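# Place every flower stem-down into the vase

## Task

Get every flower into the vase with its stem pointing down, without deforming any stem; the flowers must stay there on their own with no robot support, and at the end both grippers must have released them and withdrawn.

## Robot and tools

Robot: two arms, left_arm and right_arm, each with six revolute joints and a two-finger parallel gripper. left_arm is bolted at (-0.045, +0.364, 0) m and right_arm at (+0.037, -0.325, 0) m in the scene frame, both turned slightly about z. Scene frame: origin on the table top midway between the arms, +x out over the table, +z up, left_arm on the +y side. The arm names do not match left and right in the camera pictures.

Joint order (used in every row and every per-joint list in results): waist (joint1), shoulder (joint2), wrist yaw (joint5), elbow (joint3), wrist pitch (joint4), wrist roll (joint6). Stated ranges in rad: waist -2.618 to 3.054, shoulder 0 to 3.142, elbow 0 to 3.142, wrist pitch -1.571 to 1.571, wrist yaw -1.571 to 1.571, wrist roll -2.094 to 2.094. True ends may differ by up to 0.036 rad either way.

A row is 14 numbers, each in [-1, 1]: left_arm's six joint values in the order above plus its gripper opening, then the same seven for right_arm. Both arms always appear even if one stays still. Joint values are scaled offsets, not angles: 1.0 equals 1.202 rad for the waist, 1.258 for the shoulder, 1.238 for the elbow, 2.073 for wrist pitch and 2.022 for wrist yaw and wrist roll. The opening is absolute: +1 fully open, -1 closed.

execute_actions(actions): a list of actions; each action is a list of up to 15 rows, one row per 1/30 s step; if fewer than 15 rows are given, the last one is repeated to fill 15 steps. Joint offsets in every row of an action are measured from the joint angles at the start of that action (for the first action in a call, from the last angles reported in this scene), not from the previous row. An empty list just returns the current state and images. If any action would push a joint more than 0.036 rad beyond its range it is refused for both arms; a malformed action, or a first action failing that test, rejects the whole call. A joint asked past its real end stops there, and the result may say "joint sent to its limit"; absence of that line proves nothing.

move(target, speed, blocking): target is one 14-number row as above; its joint offsets count from the "Joint positions" in the latest result that printed them. All joints reach their goals at the same fraction of the path, so gripper paths curve. speed (0.01 to 2 rad/s, default 0.5) caps the joint with the largest travel; paths are stretched to at least 0.5 s and cut off at 10 s. Moves do not avoid obstacles or the other arm, and faster moves hit harder; targets set beyond a contact press harder. Finger values take effect at once. With blocking=false the result comes after 0.5 s while motion continues; use wait(0) to check, and wait or stop before sending new rows or moves. The result adds a "move:" line: ending (done, off_target, moving, held, fault), limits=held or limits=none, and each arm's joint farthest from target.

wait(seconds): 0 to 10 s, holding the last commands; ends early if a running move finishes. stop(): brakes a running move; needs some room, more at speed; fingers continue. zoom_image(camera, region): camera is cam_high, cam_low, cam_left_wrist or cam_right_wrist; region [x0, y0, x1, y1] in pixels of the 504x504 image, origin top-left, at most 504 by 504. read_manual(section): only "licences", no motion. finished_scene(scene): ends the current scene (give its number) once the result holds; irreversible. Replying without any tool call ends everything.

Results: per-arm end_effector_position (m) and end_effector_quat_wxyz in the scene frame, for the point between the finger pads about 1 cm behind the tips; fingers point along gripper +z and close along y. Reported hand position can be off, more at long reach. Joint positions and velocities follow the joint order, then finger gap in m (0.094 fully open). Joint targets shows current drive goals. grip_measured is the opening on the command scale; readings may be off by about 1 mm. "joint command not followed" means a clearance check altered some joint targets. Torque readings include offsets and noise.

Motion limits: each step, joint targets stay within a lead of the measured angle (waist 0.202, shoulder 0.258, elbow 0.238, wrist pitch 0.573, wrist yaw and roll 0.522 rad), and targets are scaled back if they would put the gripper over 70 mm from where it is. Big moves therefore take several actions; finish unfinished ones in later actions. Arms can sag under zero offsets: in the first call of a reply, send offsets back to the wanted angles, then zeros, increasing the correction if a joint still lags. The robot keeps its last command while you think.

Gripping: to hold, command an opening below grip_measured, about 0.03 lower for a firm hold, less for a gentler one (stems must not bend). Finger force is roughly 50 to 62 N per pad, weaker on thin parts, with a brief spike on first touch.

Avoid: objects leaving the table, drops, slips, slams and hard pushes, arms colliding or pressing each other, long heavy holds (motor heat warnings from 75 °C, stop at 90 °C, arm collapse at 100 °C). Loose objects may get occasional small external nudges. Cameras come with calibration (K, distortion, T_world_to_cam); actual poses may differ slightly, and wrist camera poses derive from joint readings.

Each tool is called after "Request:" by a JSON object that holds its "op" and its "data".

## Session

Request:
{"op": "execute_actions", "data": {"actions": []}}

Scene clock: 0.00 s.
left_arm: end_effector_position=(+0.3227, +0.3949, +0.2684) grip_measured=+1.000 end_effector_quat_wxyz=(+0.095, +0.270, +0.831, +0.478) | right_arm: end_effector_position=(+0.0933, +0.1166, +0.2493) grip_measured=+1.000 end_effector_quat_wxyz=(+0.668, -0.379, +0.532, +0.357)
Joint names: [waist, shoulder, wrist yaw, elbow, wrist pitch, wrist roll]
Joint positions: left_arm=[-0.436  1.664 -0.994  1.616 -1.249  0.44   0.094] | right_arm=[ 1.492  1.609  0.527  0.622  1.157 -0.215  0.094]
Joint velocities: left_arm=[ 0.002  0.002 -0.066  0.012  0.022 -0.037  0.   ] | right_arm=[-0.002  0.002  0.037  0.017 -0.051 -0.095  0.   ]
Joint torques (N m, as the arm reports them, + toward a larger angle): no reading
Joint targets: left_arm=[-0.436 1.653 -1.007 1.626 -1.246 0.435] | right_arm=[1.492 1.594 0.524 0.637 1.174 -0.216]

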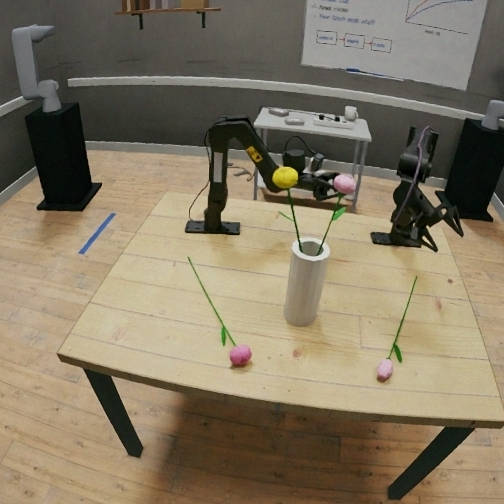

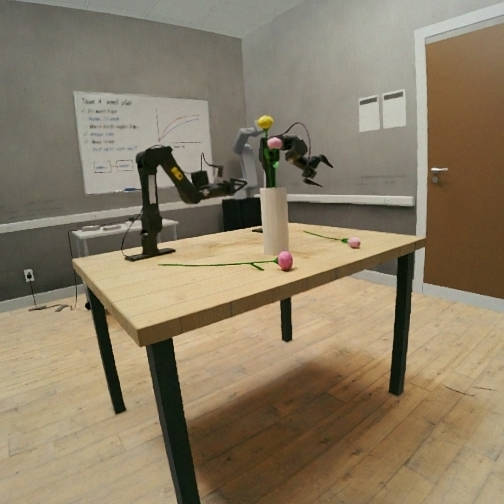

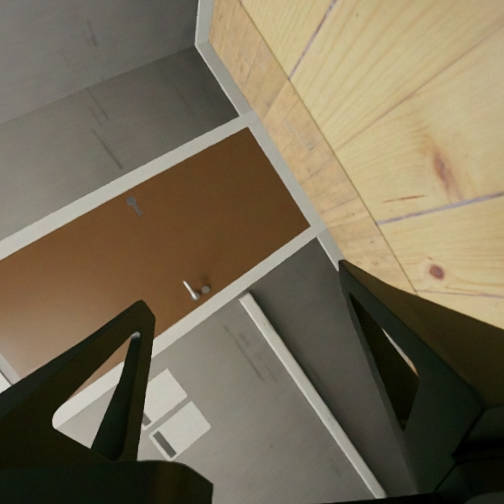

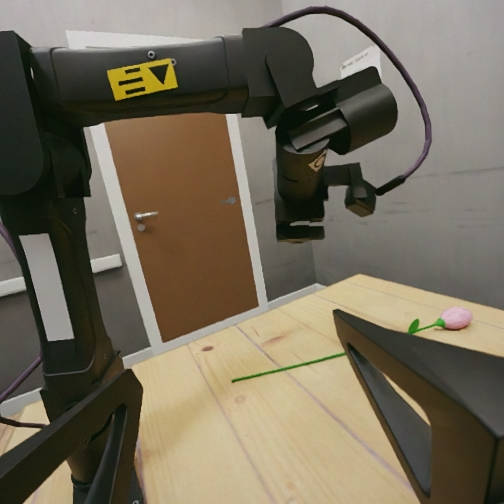

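Request:
{"op": "zoom_image", "data": {"camera": "cam_high", "region": [150, 150, 470, 400]}}

Request:
{"op": "zoom_image", "data": {"camera": "cam_low", "region": [130, 100, 400, 300]}}

Region (150, 150, 470, 400) of cam_high's 504x504 image, scaled by 1.575, with more detail than that image has; it fills the top 394 rows of this view, and the rest is white.

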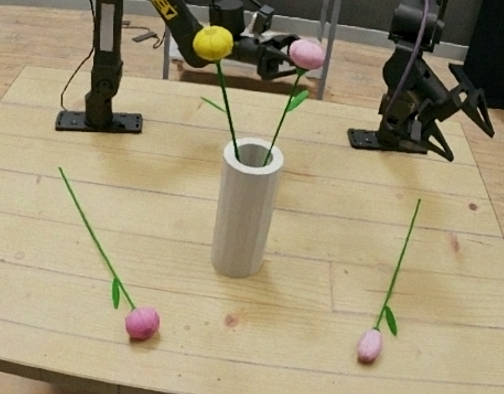

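Region (130, 100, 400, 300) of cam_low's 504x504 image, scaled by 1.867, with more detail than that image has; it fills the top 373 rows of this view, and the rest is white.

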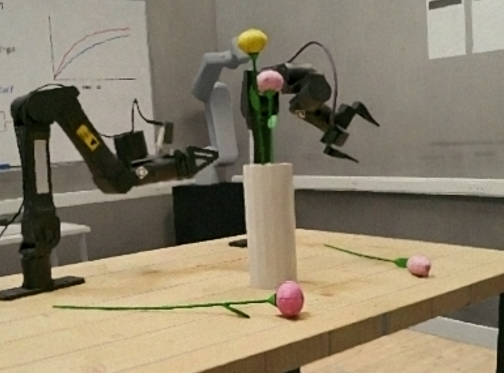

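Request:
{"op": "move", "data": {"target": [0.2047,0.1858,0.4916,-0.1443,0.2353,-0.0841,0.2,-0.2429,-0.3625,-0.2606,0.2625,-1.0,-0.0772,0.2], "speed": 1.0}}

Scene clock: 110.07 s.
left_arm: end_effector_position=(+0.3852, +0.3250, +0.0792) grip_measured=+0.202 end_effector_quat_wxyz=(+0.164, +0.184, +0.969, +0.022) | right_arm: end_effector_position=(+0.0920, -0.0670, +0.1258) grip_measured=+0.202 end_effector_quat_wxyz=(-0.170, +0.746, -0.638, -0.088)
Joint names: [waist, shoulder, wrist yaw, elbow, wrist pitch, wrist roll]
Joint positions: left_arm=[-0.199  1.899 -0.015  1.442 -0.782  0.279  0.056] | right_arm=[ 1.21   1.176  0.008  0.911 -0.92  -0.366  0.056]
Joint velocities: left_arm=[-0.027  0.007 -0.066  0.002  0.051 -0.051  0.   ] | right_arm=[ 0.002 -0.017 -0.022 -0.007 -0.051 -0.022 -0.001]
Joint torques (N m, as the arm reports them, + toward a larger angle): left_arm=[  0.67 -10.64   0.11   5.53   1.23  -0.07] | right_arm=[-0.77 -4.75 -0.14  8.1   1.3  -0.04]
Joint targets: left_arm=[-0.190 1.898 0.000 1.437 -0.761 0.271] | right_arm=[1.200 1.153 -0.000 0.947 -0.915 -0.371]
move: off_target (right_arm); limits=none; left_arm: farthest joint: the wrist pitch, 0.020 radians from its target (0.488 radians at the start); right_arm: farthest joint: the elbow, 0.036 radians from its target (0.325 radians at the start)
camera_calibration (this result's frames):
cam_left_wrist: T_world_to_cam=[[-0.558848, -0.811731, -0.169653, 0.488619], [-0.807087, 0.485393, 0.336161, 0.148714], [-0.190524, 0.324788, -0.926398, 0.156058], [0, 0, 0, 1]] pos_world=[0.422822, 0.273756, 0.177476]
cam_right_wrist: T_world_to_cam=[[0.982343, -0.167015, 0.0843141, -0.118241], [-0.166825, -0.985942, -0.00934169, -0.00178161], [0.084689, -0.004889, -0.996395, 0.225238], [0, 0, 0, 1]] pos_world=[0.0967808, -0.0204034, 0.234379]

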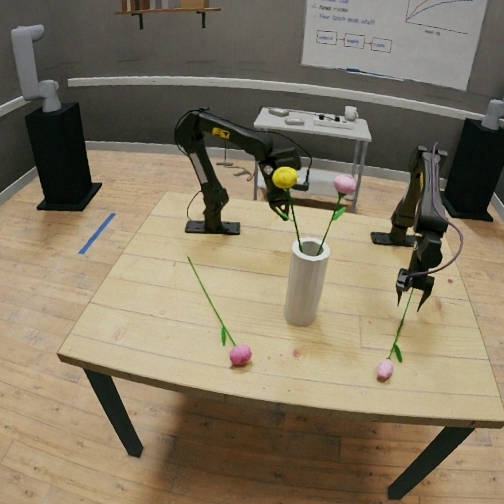

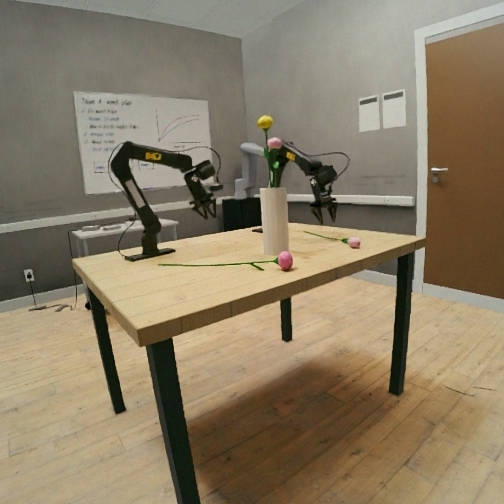

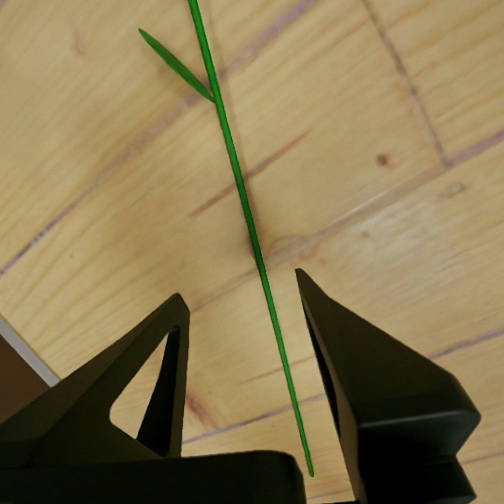

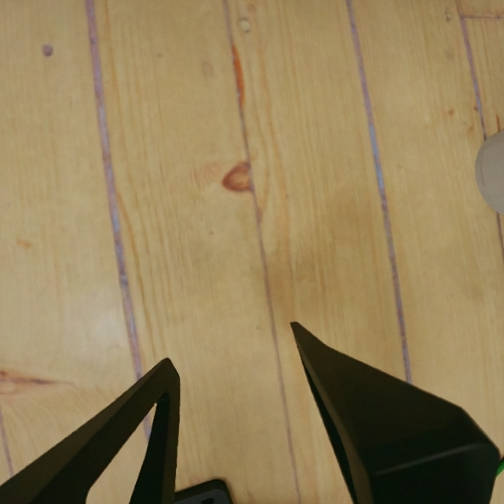

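Request:
{"op": "move", "data": {"target": [0.0075,0.0671,0.0074,-0.1352,0.1298,-0.0045,0.2,-0.9343,0.4478,-0.004,0.2634,0.0967,-0.0025,0.2], "speed": 0.7}}

Scene clock: 122.57 s.
left_arm: end_effector_position=(+0.3889, +0.3243, +0.0172) grip_measured=+0.202 end_effector_quat_wxyz=(+0.171, +0.184, +0.968, +0.022) | right_arm: end_effector_position=(+0.4021, -0.2363, +0.0631) grip_measured=+0.202 end_effector_quat_wxyz=(+0.139, -0.295, +0.945, -0.011)
Joint names: [waist, shoulder, wrist yaw, elbow, wrist pitch, wrist roll]
Joint positions: left_arm=[-0.199  1.979 -0.013  1.287 -0.533  0.278  0.056] | right_arm=[ 0.086  1.749  0.004  1.2   -0.742 -0.367  0.056]
Joint velocities: left_arm=[ 0.007 -0.002 -0.037 -0.007  0.051 -0.037  0.001] | right_arm=[-0.002 -0.012  0.066 -0.002 -0.037  0.051 -0.001]
Joint torques (N m, as the arm reports them, + toward a larger angle): left_arm=[  0.61 -10.41   0.08   4.61   1.28  -0.07] | right_arm=[ 0.09 -7.99 -0.07  7.94  1.26 -0.03]
Joint targets: left_arm=[-0.190 1.983 0.000 1.275 -0.513 0.270] | right_arm=[0.087 1.739 -0.000 1.237 -0.720 -0.371]
move: off_target (right_arm); limits=none; left_arm: farthest joint: the wrist pitch, 0.020 radians from its target (0.269 radians at the start); right_arm: farthest joint: the elbow, 0.037 radians from its target (0.326 radians at the start)
camera_calibration (this result's frames):
cam_left_wrist: T_world_to_cam=[[-0.556328, -0.812378, -0.174762, 0.4789], [-0.811819, 0.486471, 0.32295, 0.174574], [-0.177341, 0.32154, -0.930141, 0.0955644], [0, 0, 0, 1]] pos_world=[0.425096, 0.273395, 0.116203]
cam_right_wrist: T_world_to_cam=[[0.283663, -0.95586, 0.0766027, -0.350792], [-0.956377, -0.276186, 0.0952071, 0.361053], [-0.069848, -0.100268, -0.992506, 0.175095], [0, 0, 0, 1]] pos_world=[0.457039, -0.218034, 0.16628]

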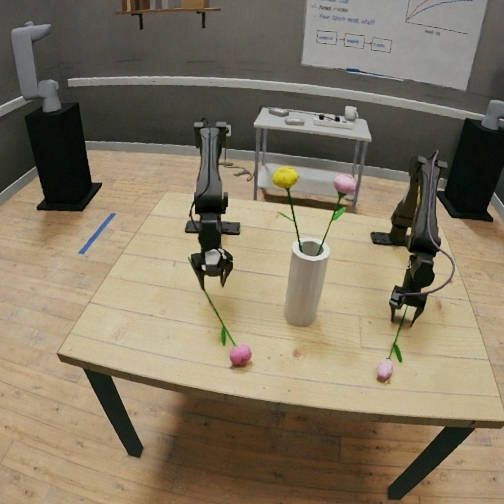

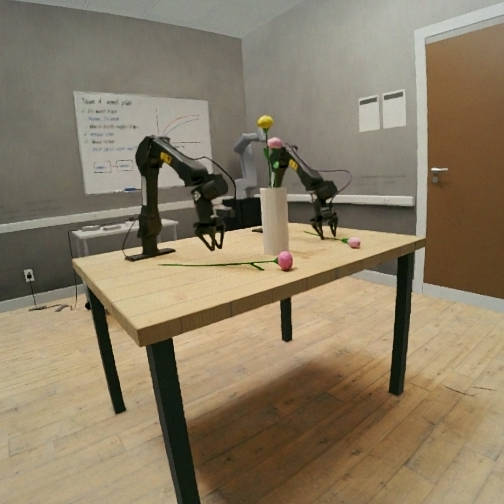

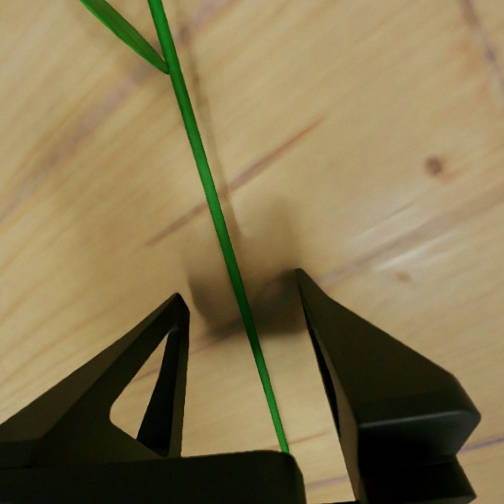

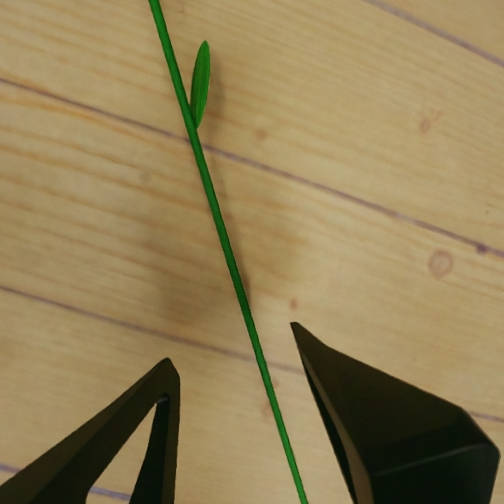

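Request:
{"op": "move", "data": {"target": [0.0075,0.0127,0.0064,-0.0097,0.0096,-0.004,0.2,0.001,0.0568,-0.002,-0.0735,0.1491,-0.002,0.2], "speed": 0.3}}

Scene clock: 133.33 s.
left_arm: end_effector_position=(+0.3888, +0.3243, +0.0159) grip_measured=+0.202 end_effector_quat_wxyz=(+0.170, +0.184, +0.968, +0.022) | right_arm: end_effector_position=(+0.4329, -0.2288, +0.0294) grip_measured=+0.202 end_effector_quat_wxyz=(+0.197, -0.292, +0.936, -0.015)
Joint names: [waist, shoulder, wrist yaw, elbow, wrist pitch, wrist roll]
Joint positions: left_arm=[-0.199  1.982 -0.013  1.287 -0.532  0.278  0.056] | right_arm=[ 0.086  1.827  0.004  1.112 -0.457 -0.367  0.056]
Joint velocities: left_arm=[ 0.007 -0.012 -0.051 -0.012 -0.022  0.022 -0.001] | right_arm=[-0.002 -0.002  0.007 -0.012 -0.022 -0.022 -0.001]
Joint torques (N m, as the arm reports them, + toward a larger angle): left_arm=[ 0.65 -9.71  0.09  4.65  1.26 -0.07] | right_arm=[ 0.05 -8.24 -0.06  5.01  1.51 -0.04]
Joint targets: left_arm=[-0.190 1.995 -0.000 1.275 -0.513 0.270] | right_arm=[0.087 1.820 0.000 1.109 -0.433 -0.371]
move: off_target (right_arm); limits=none; left_arm: farthest joint: the wrist pitch, 0.019 radians from its target (0.020 radians at the start); right_arm: farthest joint: the wrist pitch, 0.024 radians from its target (0.309 radians at the start)
camera_calibration (this result's frames):
cam_left_wrist: T_world_to_cam=[[-0.556434, -0.812561, -0.17357, 0.47871], [-0.811253, 0.486147, 0.324852, 0.174788], [-0.179581, 0.321568, -0.929701, 0.0951636], [0, 0, 0, 1]] pos_world=[0.425257, 0.273407, 0.114783]
cam_right_wrist: T_world_to_cam=[[0.274601, -0.95806, 0.0819521, -0.34654], [-0.960559, -0.277202, -0.0220335, 0.400829], [0.0438267, -0.0726694, -0.996393, 0.101788], [0, 0, 0, 1]] pos_world=[0.475719, -0.213498, 0.138653]

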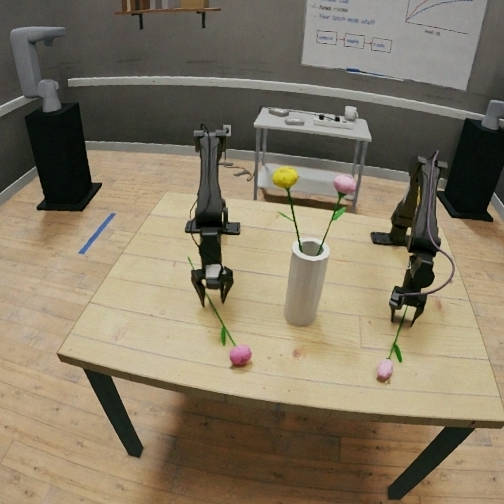

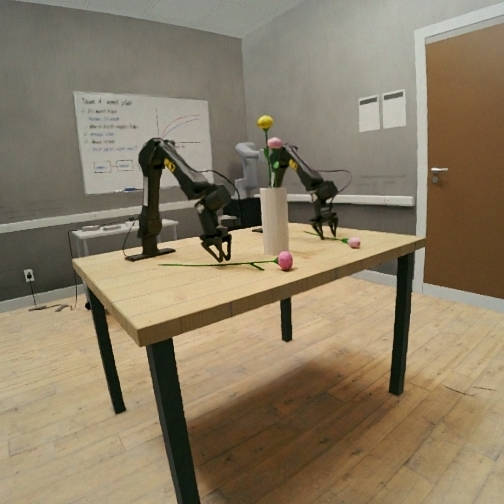

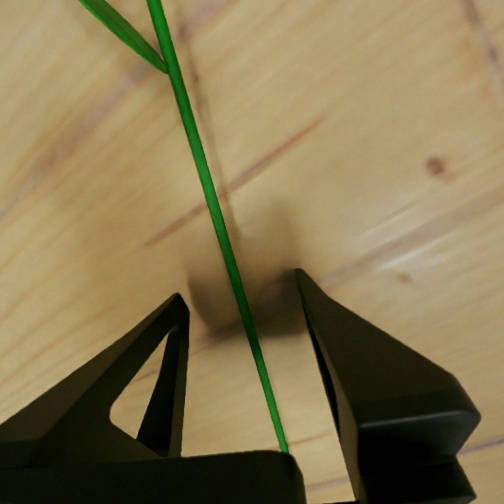

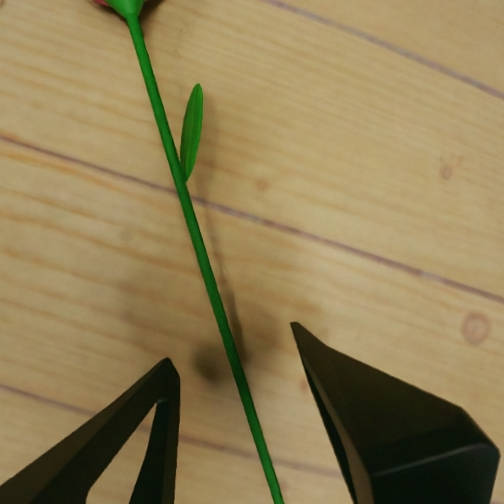

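Request:
{"op": "move", "data": {"target": [0.0075,0.0103,0.0064,-0.0097,0.0092,-0.004,-0.96,0.001,0.004,-0.002,-0.0339,0.0116,-0.002,0.2], "speed": 0.2}}

Scene clock: 141.47 s.
left_arm: end_effector_position=(+0.3883, +0.3243, +0.0134) grip_measured=-0.929 end_effector_quat_wxyz=(+0.167, +0.184, +0.968, +0.021) | right_arm: end_effector_position=(+0.4201, -0.2318, +0.0142) grip_measured=+0.201 end_effector_quat_wxyz=(+0.176, -0.293, +0.940, -0.013)
Joint names: [waist, shoulder, wrist yaw, elbow, wrist pitch, wrist roll]
Joint positions: left_arm=[-0.199  1.988 -0.013  1.287 -0.531  0.278  0.003] | right_arm=[ 0.086  1.838  0.004  1.074 -0.452 -0.367  0.056]
Joint velocities: left_arm=[-0.007 -0.007 -0.022  0.002 -0.007  0.022 -0.   ] | right_arm=[-0.002  0.002 -0.007 -0.017  0.007 -0.037 -0.001]
Joint torques (N m, as the arm reports them, + toward a larger angle): left_arm=[  0.64 -10.24   0.08   4.67   1.24  -0.05] | right_arm=[ 0.13 -7.99 -0.08  4.66  1.38 -0.03]
Joint targets: left_arm=[-0.190 1.995 -0.000 1.275 -0.513 0.270] | right_arm=[0.087 1.832 0.000 1.069 -0.433 -0.371]
move: done; limits=none; left_arm: farthest joint: the wrist pitch, 0.019 radians from its target (0.019 radians at the start); right_arm: farthest joint: the wrist pitch, 0.019 radians from its target (0.024 radians at the start)
camera_calibration (this result's frames):
cam_left_wrist: T_world_to_cam=[[-0.55735, -0.812469, -0.171041, 0.478357], [-0.809515, 0.485974, 0.329416, 0.17452], [-0.184519, 0.32206, -0.928563, 0.0945104], [0, 0, 0, 1]] pos_world=[0.425328, 0.2734, 0.112088]
cam_right_wrist: T_world_to_cam=[[0.278263, -0.957217, 0.0794048, -0.345923], [-0.960503, -0.277476, 0.0209998, 0.386668], [0.00193157, -0.082112, -0.996621, 0.102327], [0, 0, 0, 1]] pos_world=[0.467456, -0.21543, 0.121329]

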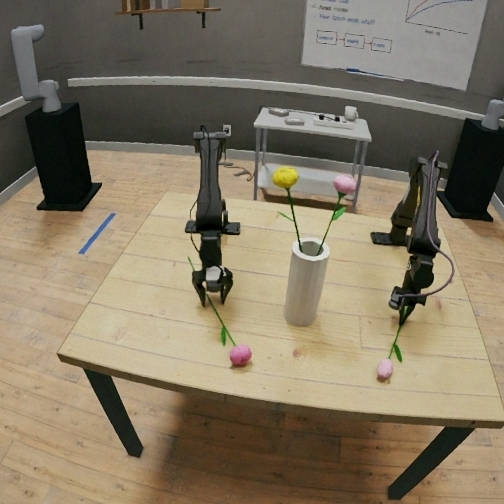

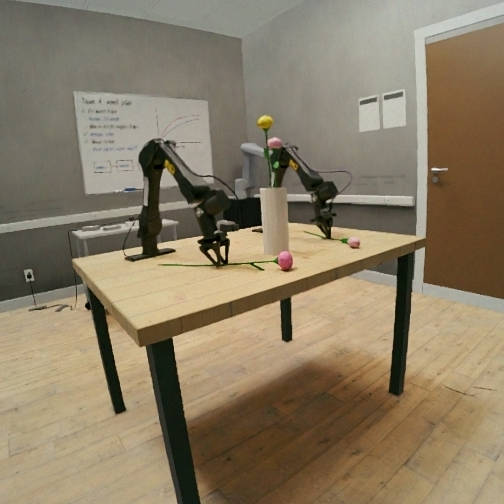

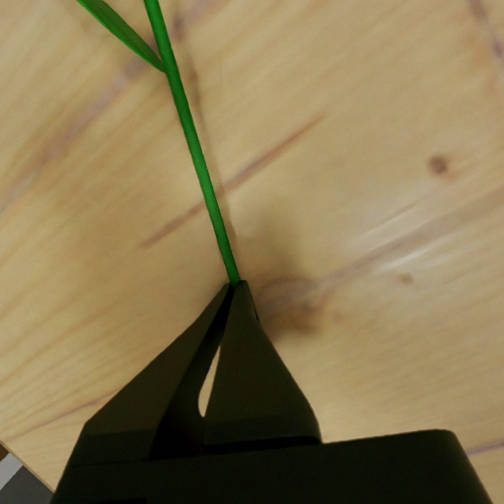

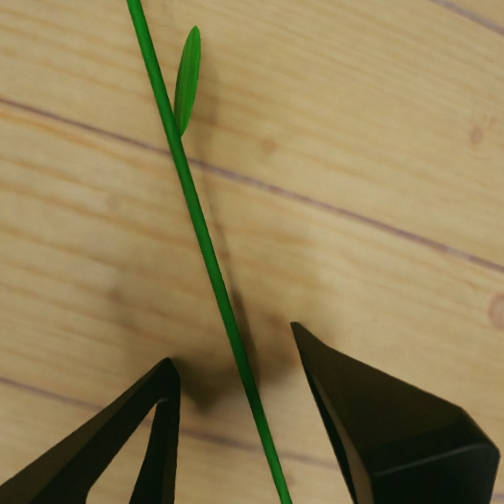

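Request:
{"op": "move", "data": {"target": [0.0075,-0.0718,0.0064,0.1276,-0.1111,-0.004,-0.96,0.001,0.0,-0.002,0.0,0.0092,-0.002,-0.96], "speed": 0.25}}

Scene clock: 148.80 s.
left_arm: end_effector_position=(+0.3850, +0.3246, +0.0654) grip_measured=-0.929 end_effector_quat_wxyz=(+0.158, +0.184, +0.970, +0.021) | right_arm: end_effector_position=(+0.4197, -0.2319, +0.0140) grip_measured=-0.928 end_effector_quat_wxyz=(+0.175, -0.293, +0.940, -0.013)
Joint names: [waist, shoulder, wrist yaw, elbow, wrist pitch, wrist roll]
Joint positions: left_arm=[-0.199  1.921 -0.013  1.419 -0.75   0.278  0.003] | right_arm=[ 0.086  1.838  0.004  1.074 -0.454 -0.367  0.003]
Joint velocities: left_arm=[-0.012 -0.017  0.007  0.002 -0.037 -0.051 -0.001] | right_arm=[ 0.012 -0.012 -0.051  0.002  0.051 -0.066 -0.001]
Joint torques (N m, as the arm reports them, + toward a larger angle): left_arm=[  0.61 -12.78   0.09   7.66   0.87  -0.04] | right_arm=[ 0.04 -7.73 -0.09  4.98  1.4  -0.08]
Joint targets: left_arm=[-0.190 1.898 -0.000 1.445 -0.761 0.270] | right_arm=[0.087 1.838 -0.000 1.074 -0.433 -0.371]
move: off_target (left_arm, right_arm); limits=none; left_arm: farthest joint: the elbow, 0.025 radians from its target (0.157 radians at the start); right_arm: farthest joint: the wrist pitch, 0.021 radians from its target (0.019 radians at the start)
camera_calibration (this result's frames):
cam_left_wrist: T_world_to_cam=[[-0.560571, -0.812148, -0.161787, 0.486221], [-0.802977, 0.485322, 0.345962, 0.151197], [-0.202454, 0.323848, -0.924194, 0.148119], [0, 0, 0, 1]] pos_world=[0.423957, 0.273536, 0.163246]
cam_right_wrist: T_world_to_cam=[[0.27841, -0.957181, 0.0793196, -0.345942], [-0.960462, -0.277466, 0.0229049, 0.386186], [0.0000843363, -0.0825604, -0.996586, 0.102826], [0, 0, 0, 1]] pos_world=[0.467222, -0.215487, 0.121069]

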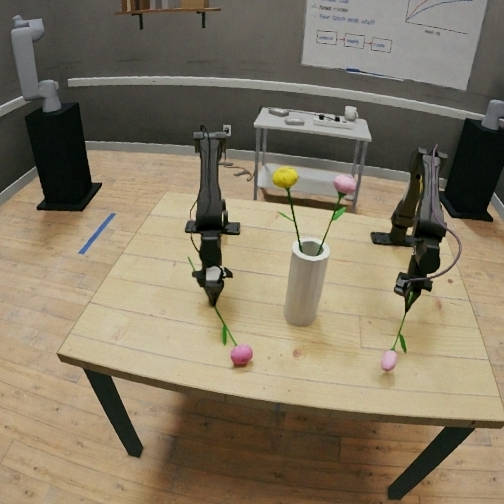

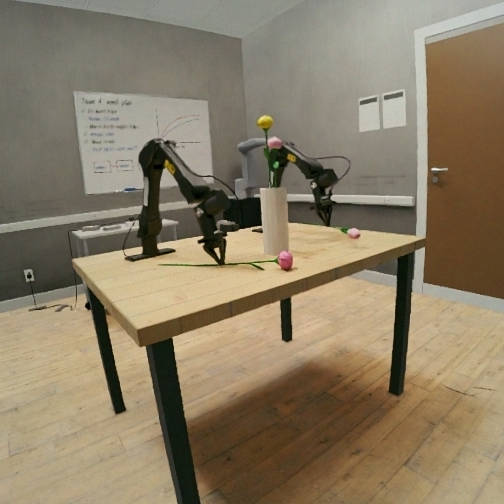

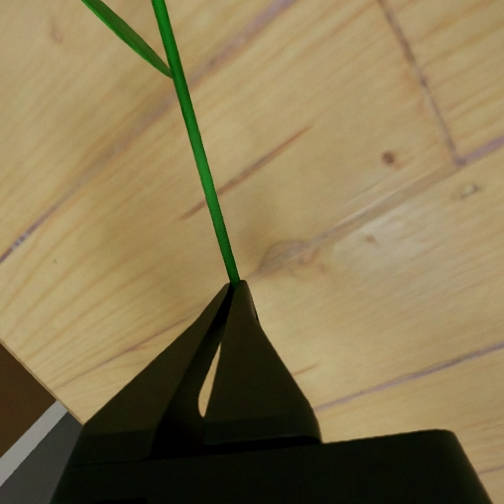

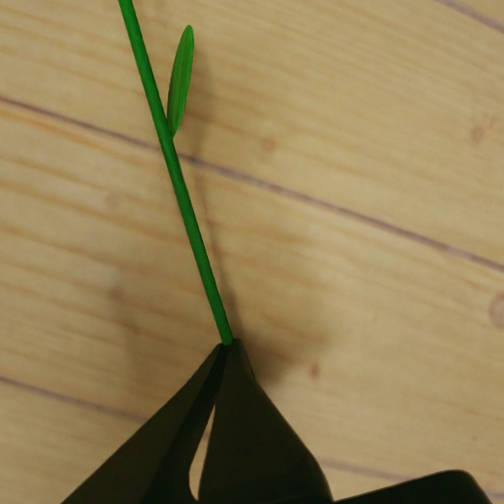

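Request:
{"op": "move", "data": {"target": [0.0075,0.3196,0.5242,0.857,0.6657,-0.4607,-0.96,0.001,-0.0866,-0.002,0.16,-0.128,-0.002,-0.96], "speed": 0.5}}

Scene clock: 224.77 s.
left_arm: end_effector_position=(+0.4891, +0.1568, +0.5120) grip_measured=-0.929 end_effector_quat_wxyz=(+0.666, +0.347, +0.459, -0.475) | right_arm: end_effector_position=(+0.4155, -0.2329, +0.0704) grip_measured=-0.928 end_effector_quat_wxyz=(+0.157, -0.294, +0.943, -0.012)
Joint names: [waist, shoulder, wrist yaw, elbow, wrist pitch, wrist roll]
Joint positions: left_arm=[-0.199  2.321  1.047  2.455  0.609 -0.644  0.003] | right_arm=[ 0.086  1.762  0.004  1.236 -0.728 -0.368  0.003]
Joint velocities: left_arm=[-0.017  0.002  0.066 -0.002 -0.022  0.007 -0.   ] | right_arm=[-0.022  0.002 -0.022 -0.007  0.037  0.022 -0.001]
Joint torques (N m, as the arm reports them, + toward a larger angle): left_arm=[  0.63 -13.49  -0.31   7.35   1.28  -0.06] | right_arm=[ 0.03 -9.66 -0.07  7.95  1.19 -0.04]
Joint targets: left_arm=[-0.190 2.323 1.047 2.480 0.630 -0.654] | right_arm=[0.087 1.729 -0.000 1.272 -0.719 -0.372]
move: off_target (left_arm, right_arm); limits=none; left_arm: farthest joint: the elbow, 0.025 radians from its target (1.060 radians at the start); right_arm: farthest joint: the elbow, 0.036 radians from its target (0.198 radians at the start)
camera_calibration (this result's frames):
cam_left_wrist: T_world_to_cam=[[-0.892102, -0.368799, -0.26104, 0.623981], [0.129055, 0.345687, -0.929433, 0.380756], [0.433012, -0.862837, -0.260792, 0.171915], [0, 0, 0, 1]] pos_world=[0.433075, 0.246836, 0.561605]
cam_right_wrist: T_world_to_cam=[[0.281519, -0.956399, 0.0777654, -0.351226], [-0.95892, -0.277457, 0.0590856, 0.377403], [-0.0349329, -0.0912044, -0.995219, 0.171424], [0, 0, 0, 1]] pos_world=[0.466765, -0.215565, 0.175619]

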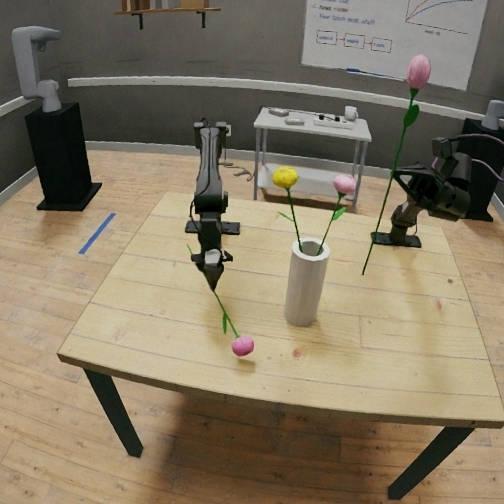

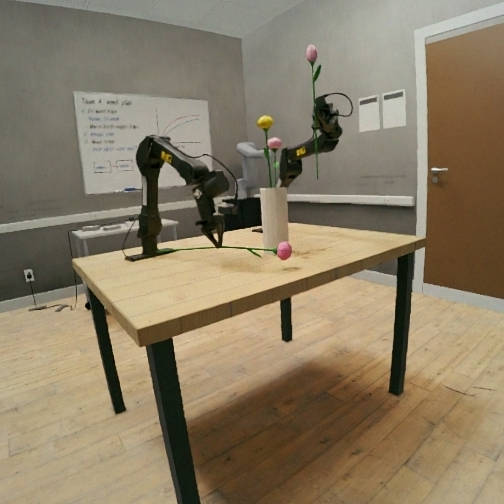

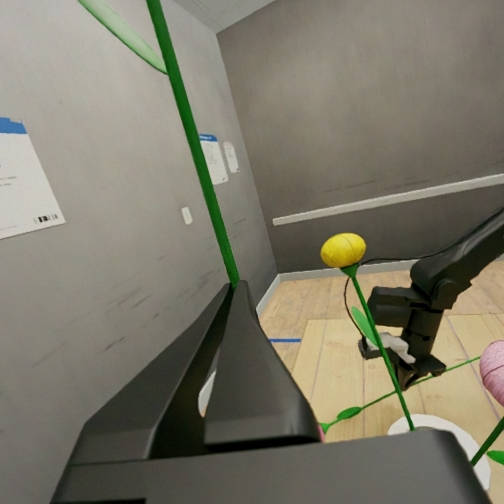

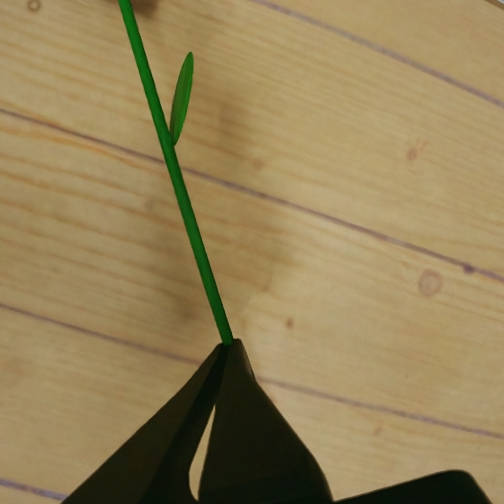

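Request:
{"op": "move", "data": {"target": [-0.2005,-0.155,0,-0.1947,0.0415,-0.0047,-0.96,0.001,-0.089,-0.002,0.365,0.5345,0.182,-0.96], "speed": 0.4}}

Scene clock: 253.63 s.
left_arm: end_effector_position=(+0.3993, +0.0481, +0.5229) grip_measured=-0.929 end_effector_quat_wxyz=(+0.605, +0.399, +0.415, -0.550) | right_arm: end_effector_position=(+0.5521, -0.1997, +0.5148) grip_measured=-0.928 end_effector_quat_wxyz=(+0.807, -0.069, +0.579, +0.095)
Joint names: [waist, shoulder, wrist yaw, elbow, wrist pitch, wrist roll]
Joint positions: left_arm=[-0.433  2.154  1.049  2.221  0.675 -0.645  0.003] | right_arm=[ 0.086  1.678  0.004  1.654  0.35  -0.002  0.003]
Joint velocities: left_arm=[ 0.007 -0.007  0.007 -0.017 -0.037  0.007 -0.   ] | right_arm=[-0.002  0.007 -0.022  0.032  0.037  0.081 -0.002]
Joint torques (N m, as the arm reports them, + toward a larger angle): left_arm=[ -0.62 -15.19  -0.32   5.14   1.25  -0.07] | right_arm=[ 0.13 -9.19 -0.1   8.36  2.28  0.06]
Joint targets: left_arm=[-0.441 2.126 1.047 2.214 0.695 -0.654] | right_arm=[0.087 1.650 -0.000 1.688 0.380 0.000]
move: off_target (left_arm, right_arm); limits=none; left_arm: farthest joint: the shoulder, 0.028 radians from its target (0.195 radians at the start); right_arm: farthest joint: the elbow, 0.034 radians from its target (0.452 radians at the start)
camera_calibration (this result's frames):
cam_left_wrist: T_world_to_cam=[[-0.953831, -0.15042, -0.259961, 0.520144], [0.204759, 0.307546, -0.929241, 0.411504], [0.219727, -0.939569, -0.262547, 0.20961], [0, 0, 0, 1]] pos_world=[0.365813, 0.148627, 0.572636]
cam_right_wrist: T_world_to_cam=[[0.261594, -0.919323, -0.293962, -0.182735], [-0.130156, 0.268185, -0.954534, 0.664631], [0.956362, 0.287961, -0.0495, -0.33699], [0, 0, 0, 1]] pos_world=[0.456593, -0.249197, 0.564015]

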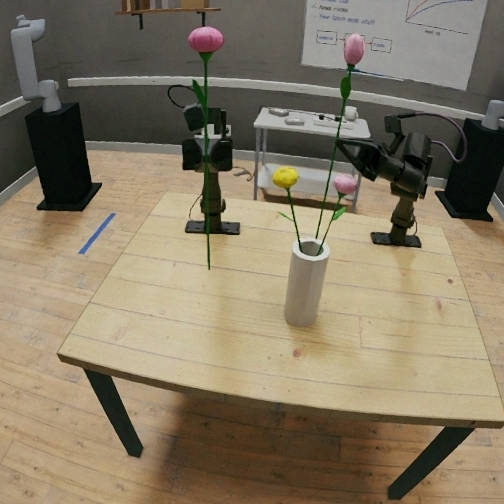

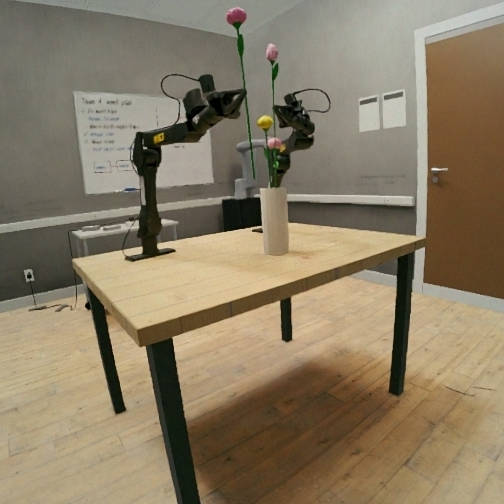

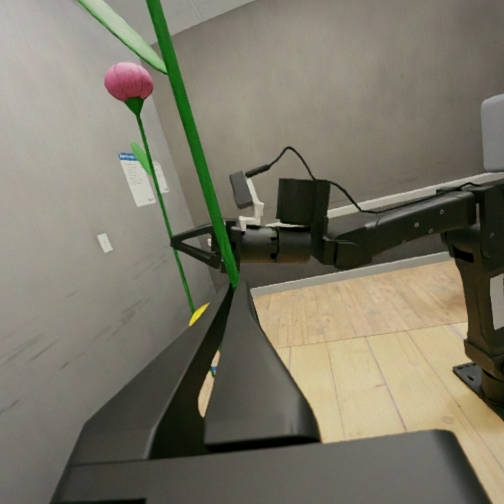

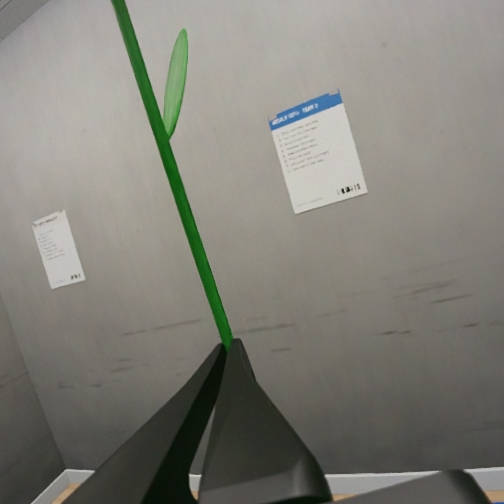

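Request:
{"op": "zoom_image", "data": {"camera": "cam_high", "region": [260, 120, 420, 280]}}

Request:
{"op": "zoom_image", "data": {"camera": "cam_low", "region": [220, 80, 350, 210]}}

Region (260, 120, 420, 280) of cam_high's 504x504 image, scaled by 3.150, with more detail than that image has.

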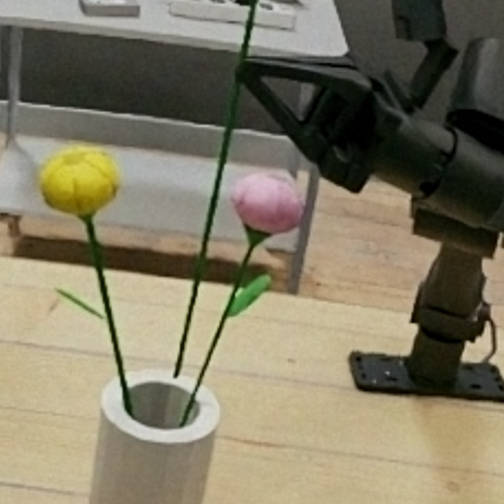

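Region (220, 80, 350, 210) of cam_low's 504x504 image, scaled by 3.877, with more detail than that image has.

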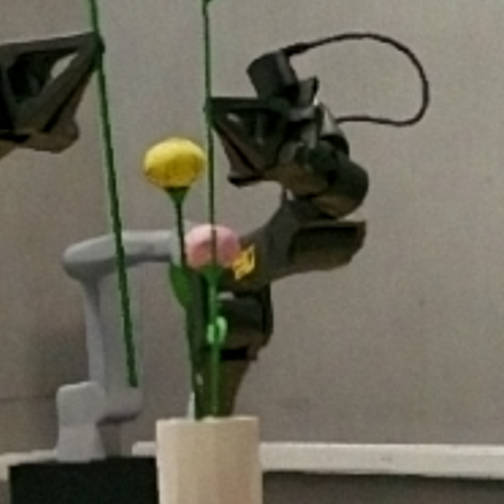

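Request:
{"op": "move", "data": {"target": [-0.0067,-0.058,0,-0.386,0.2147,-0.0045,-0.96,0.001,-0.022,-0.002,0.027,0.0145,0.001,-0.96], "speed": 0.25}}

Request:
{"op": "zoom_image", "data": {"camera": "cam_high", "region": [260, 100, 440, 280]}}

Request:
{"op": "zoom_image", "data": {"camera": "cam_low", "region": [220, 80, 350, 210]}}

Scene clock: 276.20 s.
left_arm: end_effector_position=(+0.4002, +0.0474, +0.4195) grip_measured=-0.929 end_effector_quat_wxyz=(+0.602, +0.399, +0.418, -0.551) | right_arm: end_effector_position=(+0.5523, -0.1997, +0.5143) grip_measured=-0.928 end_effector_quat_wxyz=(+0.806, -0.068, +0.580, +0.095)
Joint names: [waist, shoulder, wrist yaw, elbow, wrist pitch, wrist roll]
Joint positions: left_arm=[-0.433  2.114  1.053  1.748  1.099 -0.645  0.003] | right_arm=[ 0.086  1.678  0.004  1.654  0.348 -0.002  0.003]
Joint velocities: left_arm=[-0.017  0.002  0.037  0.017  0.022  0.022 -0.001] | right_arm=[ 0.002 -0.017 -0.051 -0.017 -0.007  0.037 -0.   ]
Joint torques (N m, as the arm reports them, + toward a larger angle): left_arm=[ -0.57 -15.43  -0.32   5.64   1.28  -0.06] | right_arm=[ 0.15 -9.29 -0.07  8.32  2.33  0.02]
Joint targets: left_arm=[-0.441 2.082 1.049 1.744 1.120 -0.654] | right_arm=[0.087 1.650 -0.000 1.687 0.380 -0.000]
move: off_target (left_arm, right_arm); limits=none; left_arm: farthest joint: the shoulder, 0.032 radians from its target (0.073 radians at the start); right_arm: farthest joint: the elbow, 0.034 radians from its target (0.034 radians at the start)
camera_calibration (this result's frames):
cam_left_wrist: T_world_to_cam=[[-0.956091, -0.146314, -0.253934, 0.49229], [0.199083, 0.311614, -0.929119, 0.317543], [0.215073, -0.938876, -0.268803, 0.186074], [0, 0, 0, 1]] pos_world=[0.367437, 0.147779, 0.470062]
cam_right_wrist: T_world_to_cam=[[0.261114, -0.919211, -0.294737, -0.182214], [-0.132505, 0.268309, -0.954177, 0.665265], [0.956171, 0.288203, -0.0517406, -0.335891], [0, 0, 0, 1]] pos_world=[0.456899, -0.249185, 0.563696]

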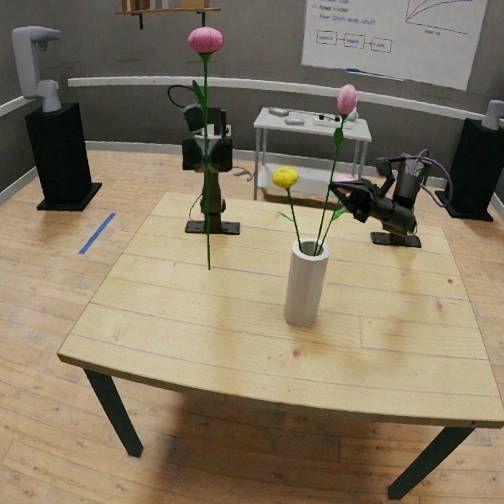

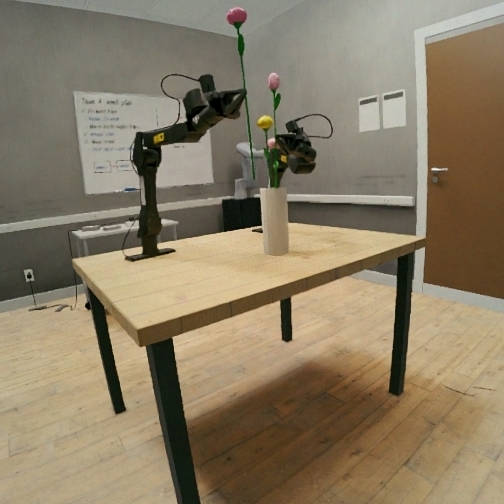

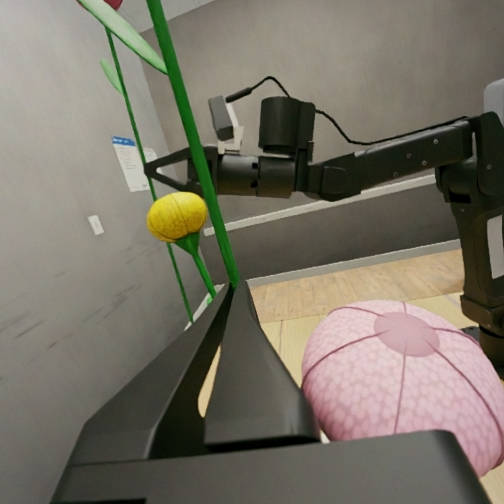

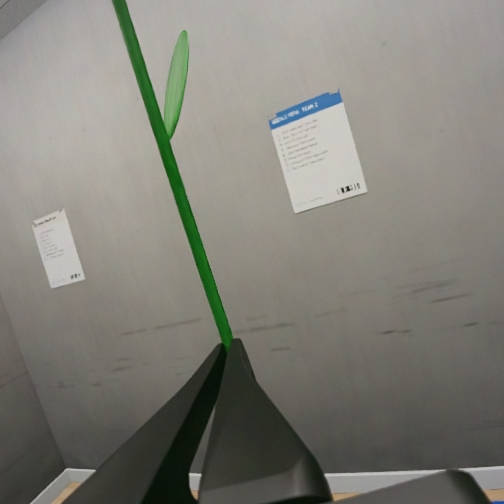

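Region (260, 100, 440, 280) of cam_high's 504x504 image, scaled by 2.800, with more detail than that image has.

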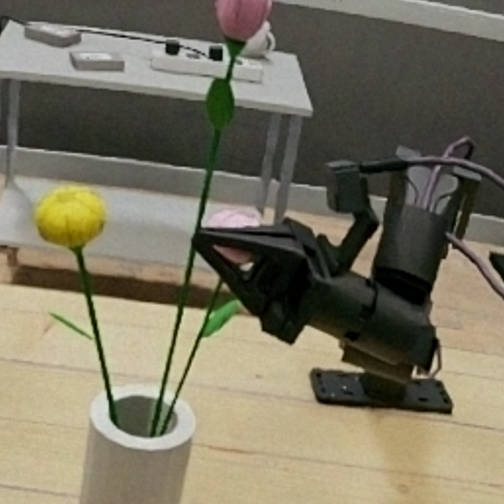

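Region (220, 80, 350, 210) of cam_low's 504x504 image, scaled by 3.877, with more detail than that image has.

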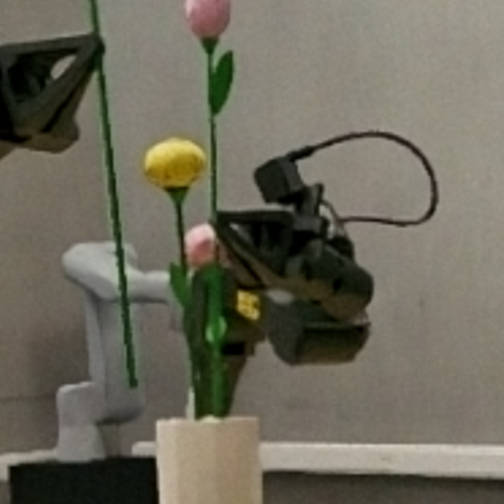

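Request:
{"op": "move", "data": {"target": [-0.0067,0.0843,-0.002,-0.1906,0.1775,-0.0045,-0.96,0.001,-0.022,-0.002,0.027,0.0155,0.001,-0.96], "speed": 0.25}}

Request:
{"op": "zoom_image", "data": {"camera": "cam_high", "region": [260, 100, 440, 280]}}

Request:
{"op": "zoom_image", "data": {"camera": "cam_low", "region": [220, 80, 350, 210]}}

Scene clock: 285.50 s.
left_arm: end_effector_position=(+0.3988, +0.0479, +0.3216) grip_measured=-0.929 end_effector_quat_wxyz=(+0.603, +0.400, +0.416, -0.551) | right_arm: end_effector_position=(+0.5524, -0.1997, +0.5141) grip_measured=-0.928 end_effector_quat_wxyz=(+0.806, -0.068, +0.580, +0.095)
Joint names: [waist, shoulder, wrist yaw, elbow, wrist pitch, wrist roll]
Joint positions: left_arm=[-0.433  2.224  1.054  1.517  1.446 -0.646  0.003] | right_arm=[ 0.086  1.678  0.004  1.654  0.347 -0.002  0.003]
Joint velocities: left_arm=[-0.007 -0.022 -0.037  0.007 -0.037 -0.037  0.   ] | right_arm=[-0.007 -0.007 -0.037  0.017  0.007  0.037 -0.001]
Joint torques (N m, as the arm reports them, + toward a larger angle): left_arm=[ -0.58 -13.28  -0.34   5.1    1.28  -0.07] | right_arm=[ 0.07 -9.22 -0.05  8.3   2.32  0.04]
Joint targets: left_arm=[-0.441 2.219 1.049 1.512 1.467 -0.654] | right_arm=[0.087 1.650 -0.000 1.687 0.380 0.000]
move: off_target (right_arm); limits=none; left_arm: farthest joint: the wrist pitch, 0.020 radians from its target (0.367 radians at the start); right_arm: farthest joint: the elbow, 0.034 radians from its target (0.034 radians at the start)
camera_calibration (this result's frames):
cam_left_wrist: T_world_to_cam=[[-0.954948, -0.145982, -0.258386, 0.467017], [0.203809, 0.310282, -0.92854, 0.224684], [0.215723, -0.939369, -0.266551, 0.159521], [0, 0, 0, 1]] pos_world=[0.365772, 0.14831, 0.37182]
cam_right_wrist: T_world_to_cam=[[0.260895, -0.919264, -0.294765, -0.182145], [-0.133212, 0.268137, -0.954126, 0.665428], [0.956132, 0.288193, -0.0525013, -0.33555], [0, 0, 0, 1]] pos_world=[0.456994, -0.249162, 0.563596]

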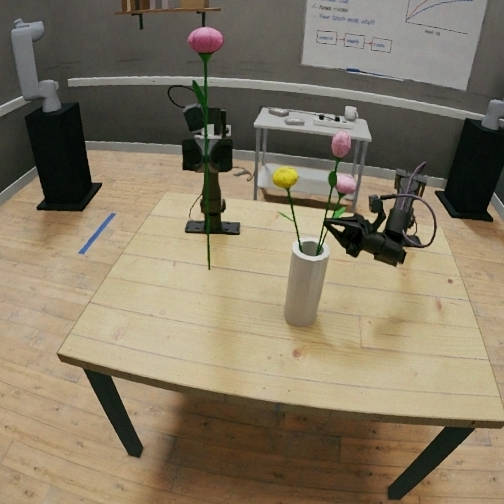

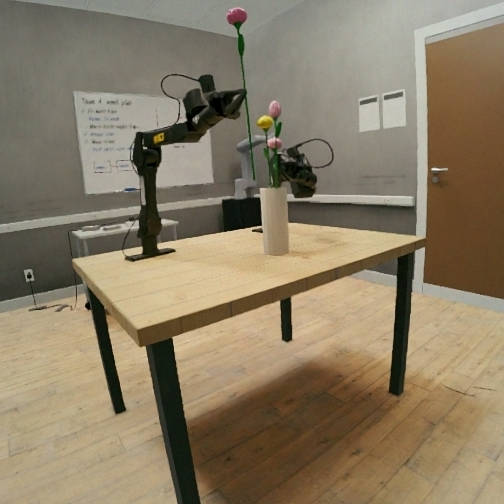

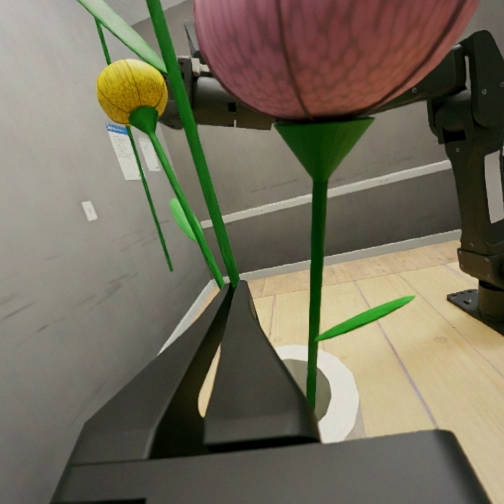

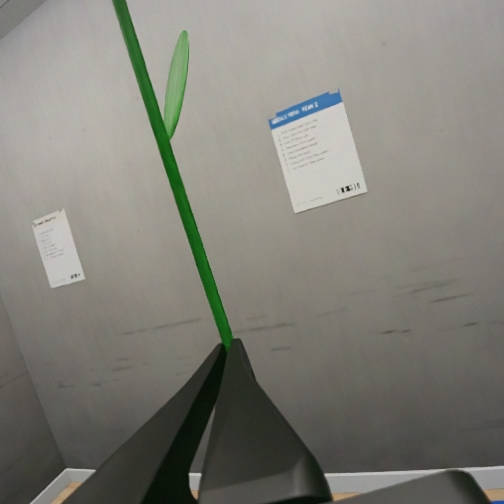

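Region (260, 100, 440, 280) of cam_high's 504x504 image, scaled by 2.800, with more detail than that image has.

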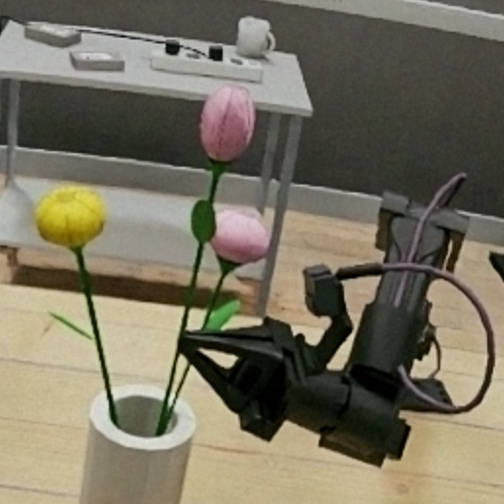

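Region (220, 80, 350, 210) of cam_low's 504x504 image, scaled by 3.877, with more detail than that image has.

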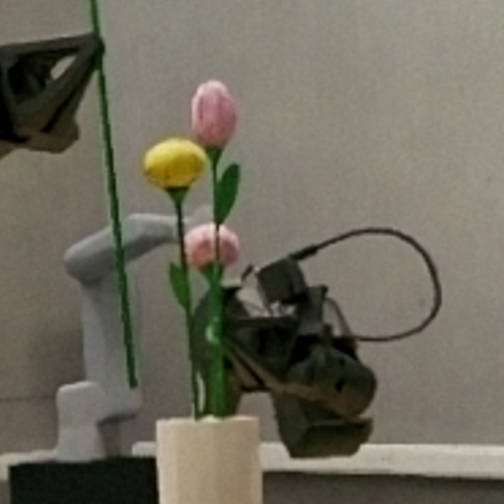

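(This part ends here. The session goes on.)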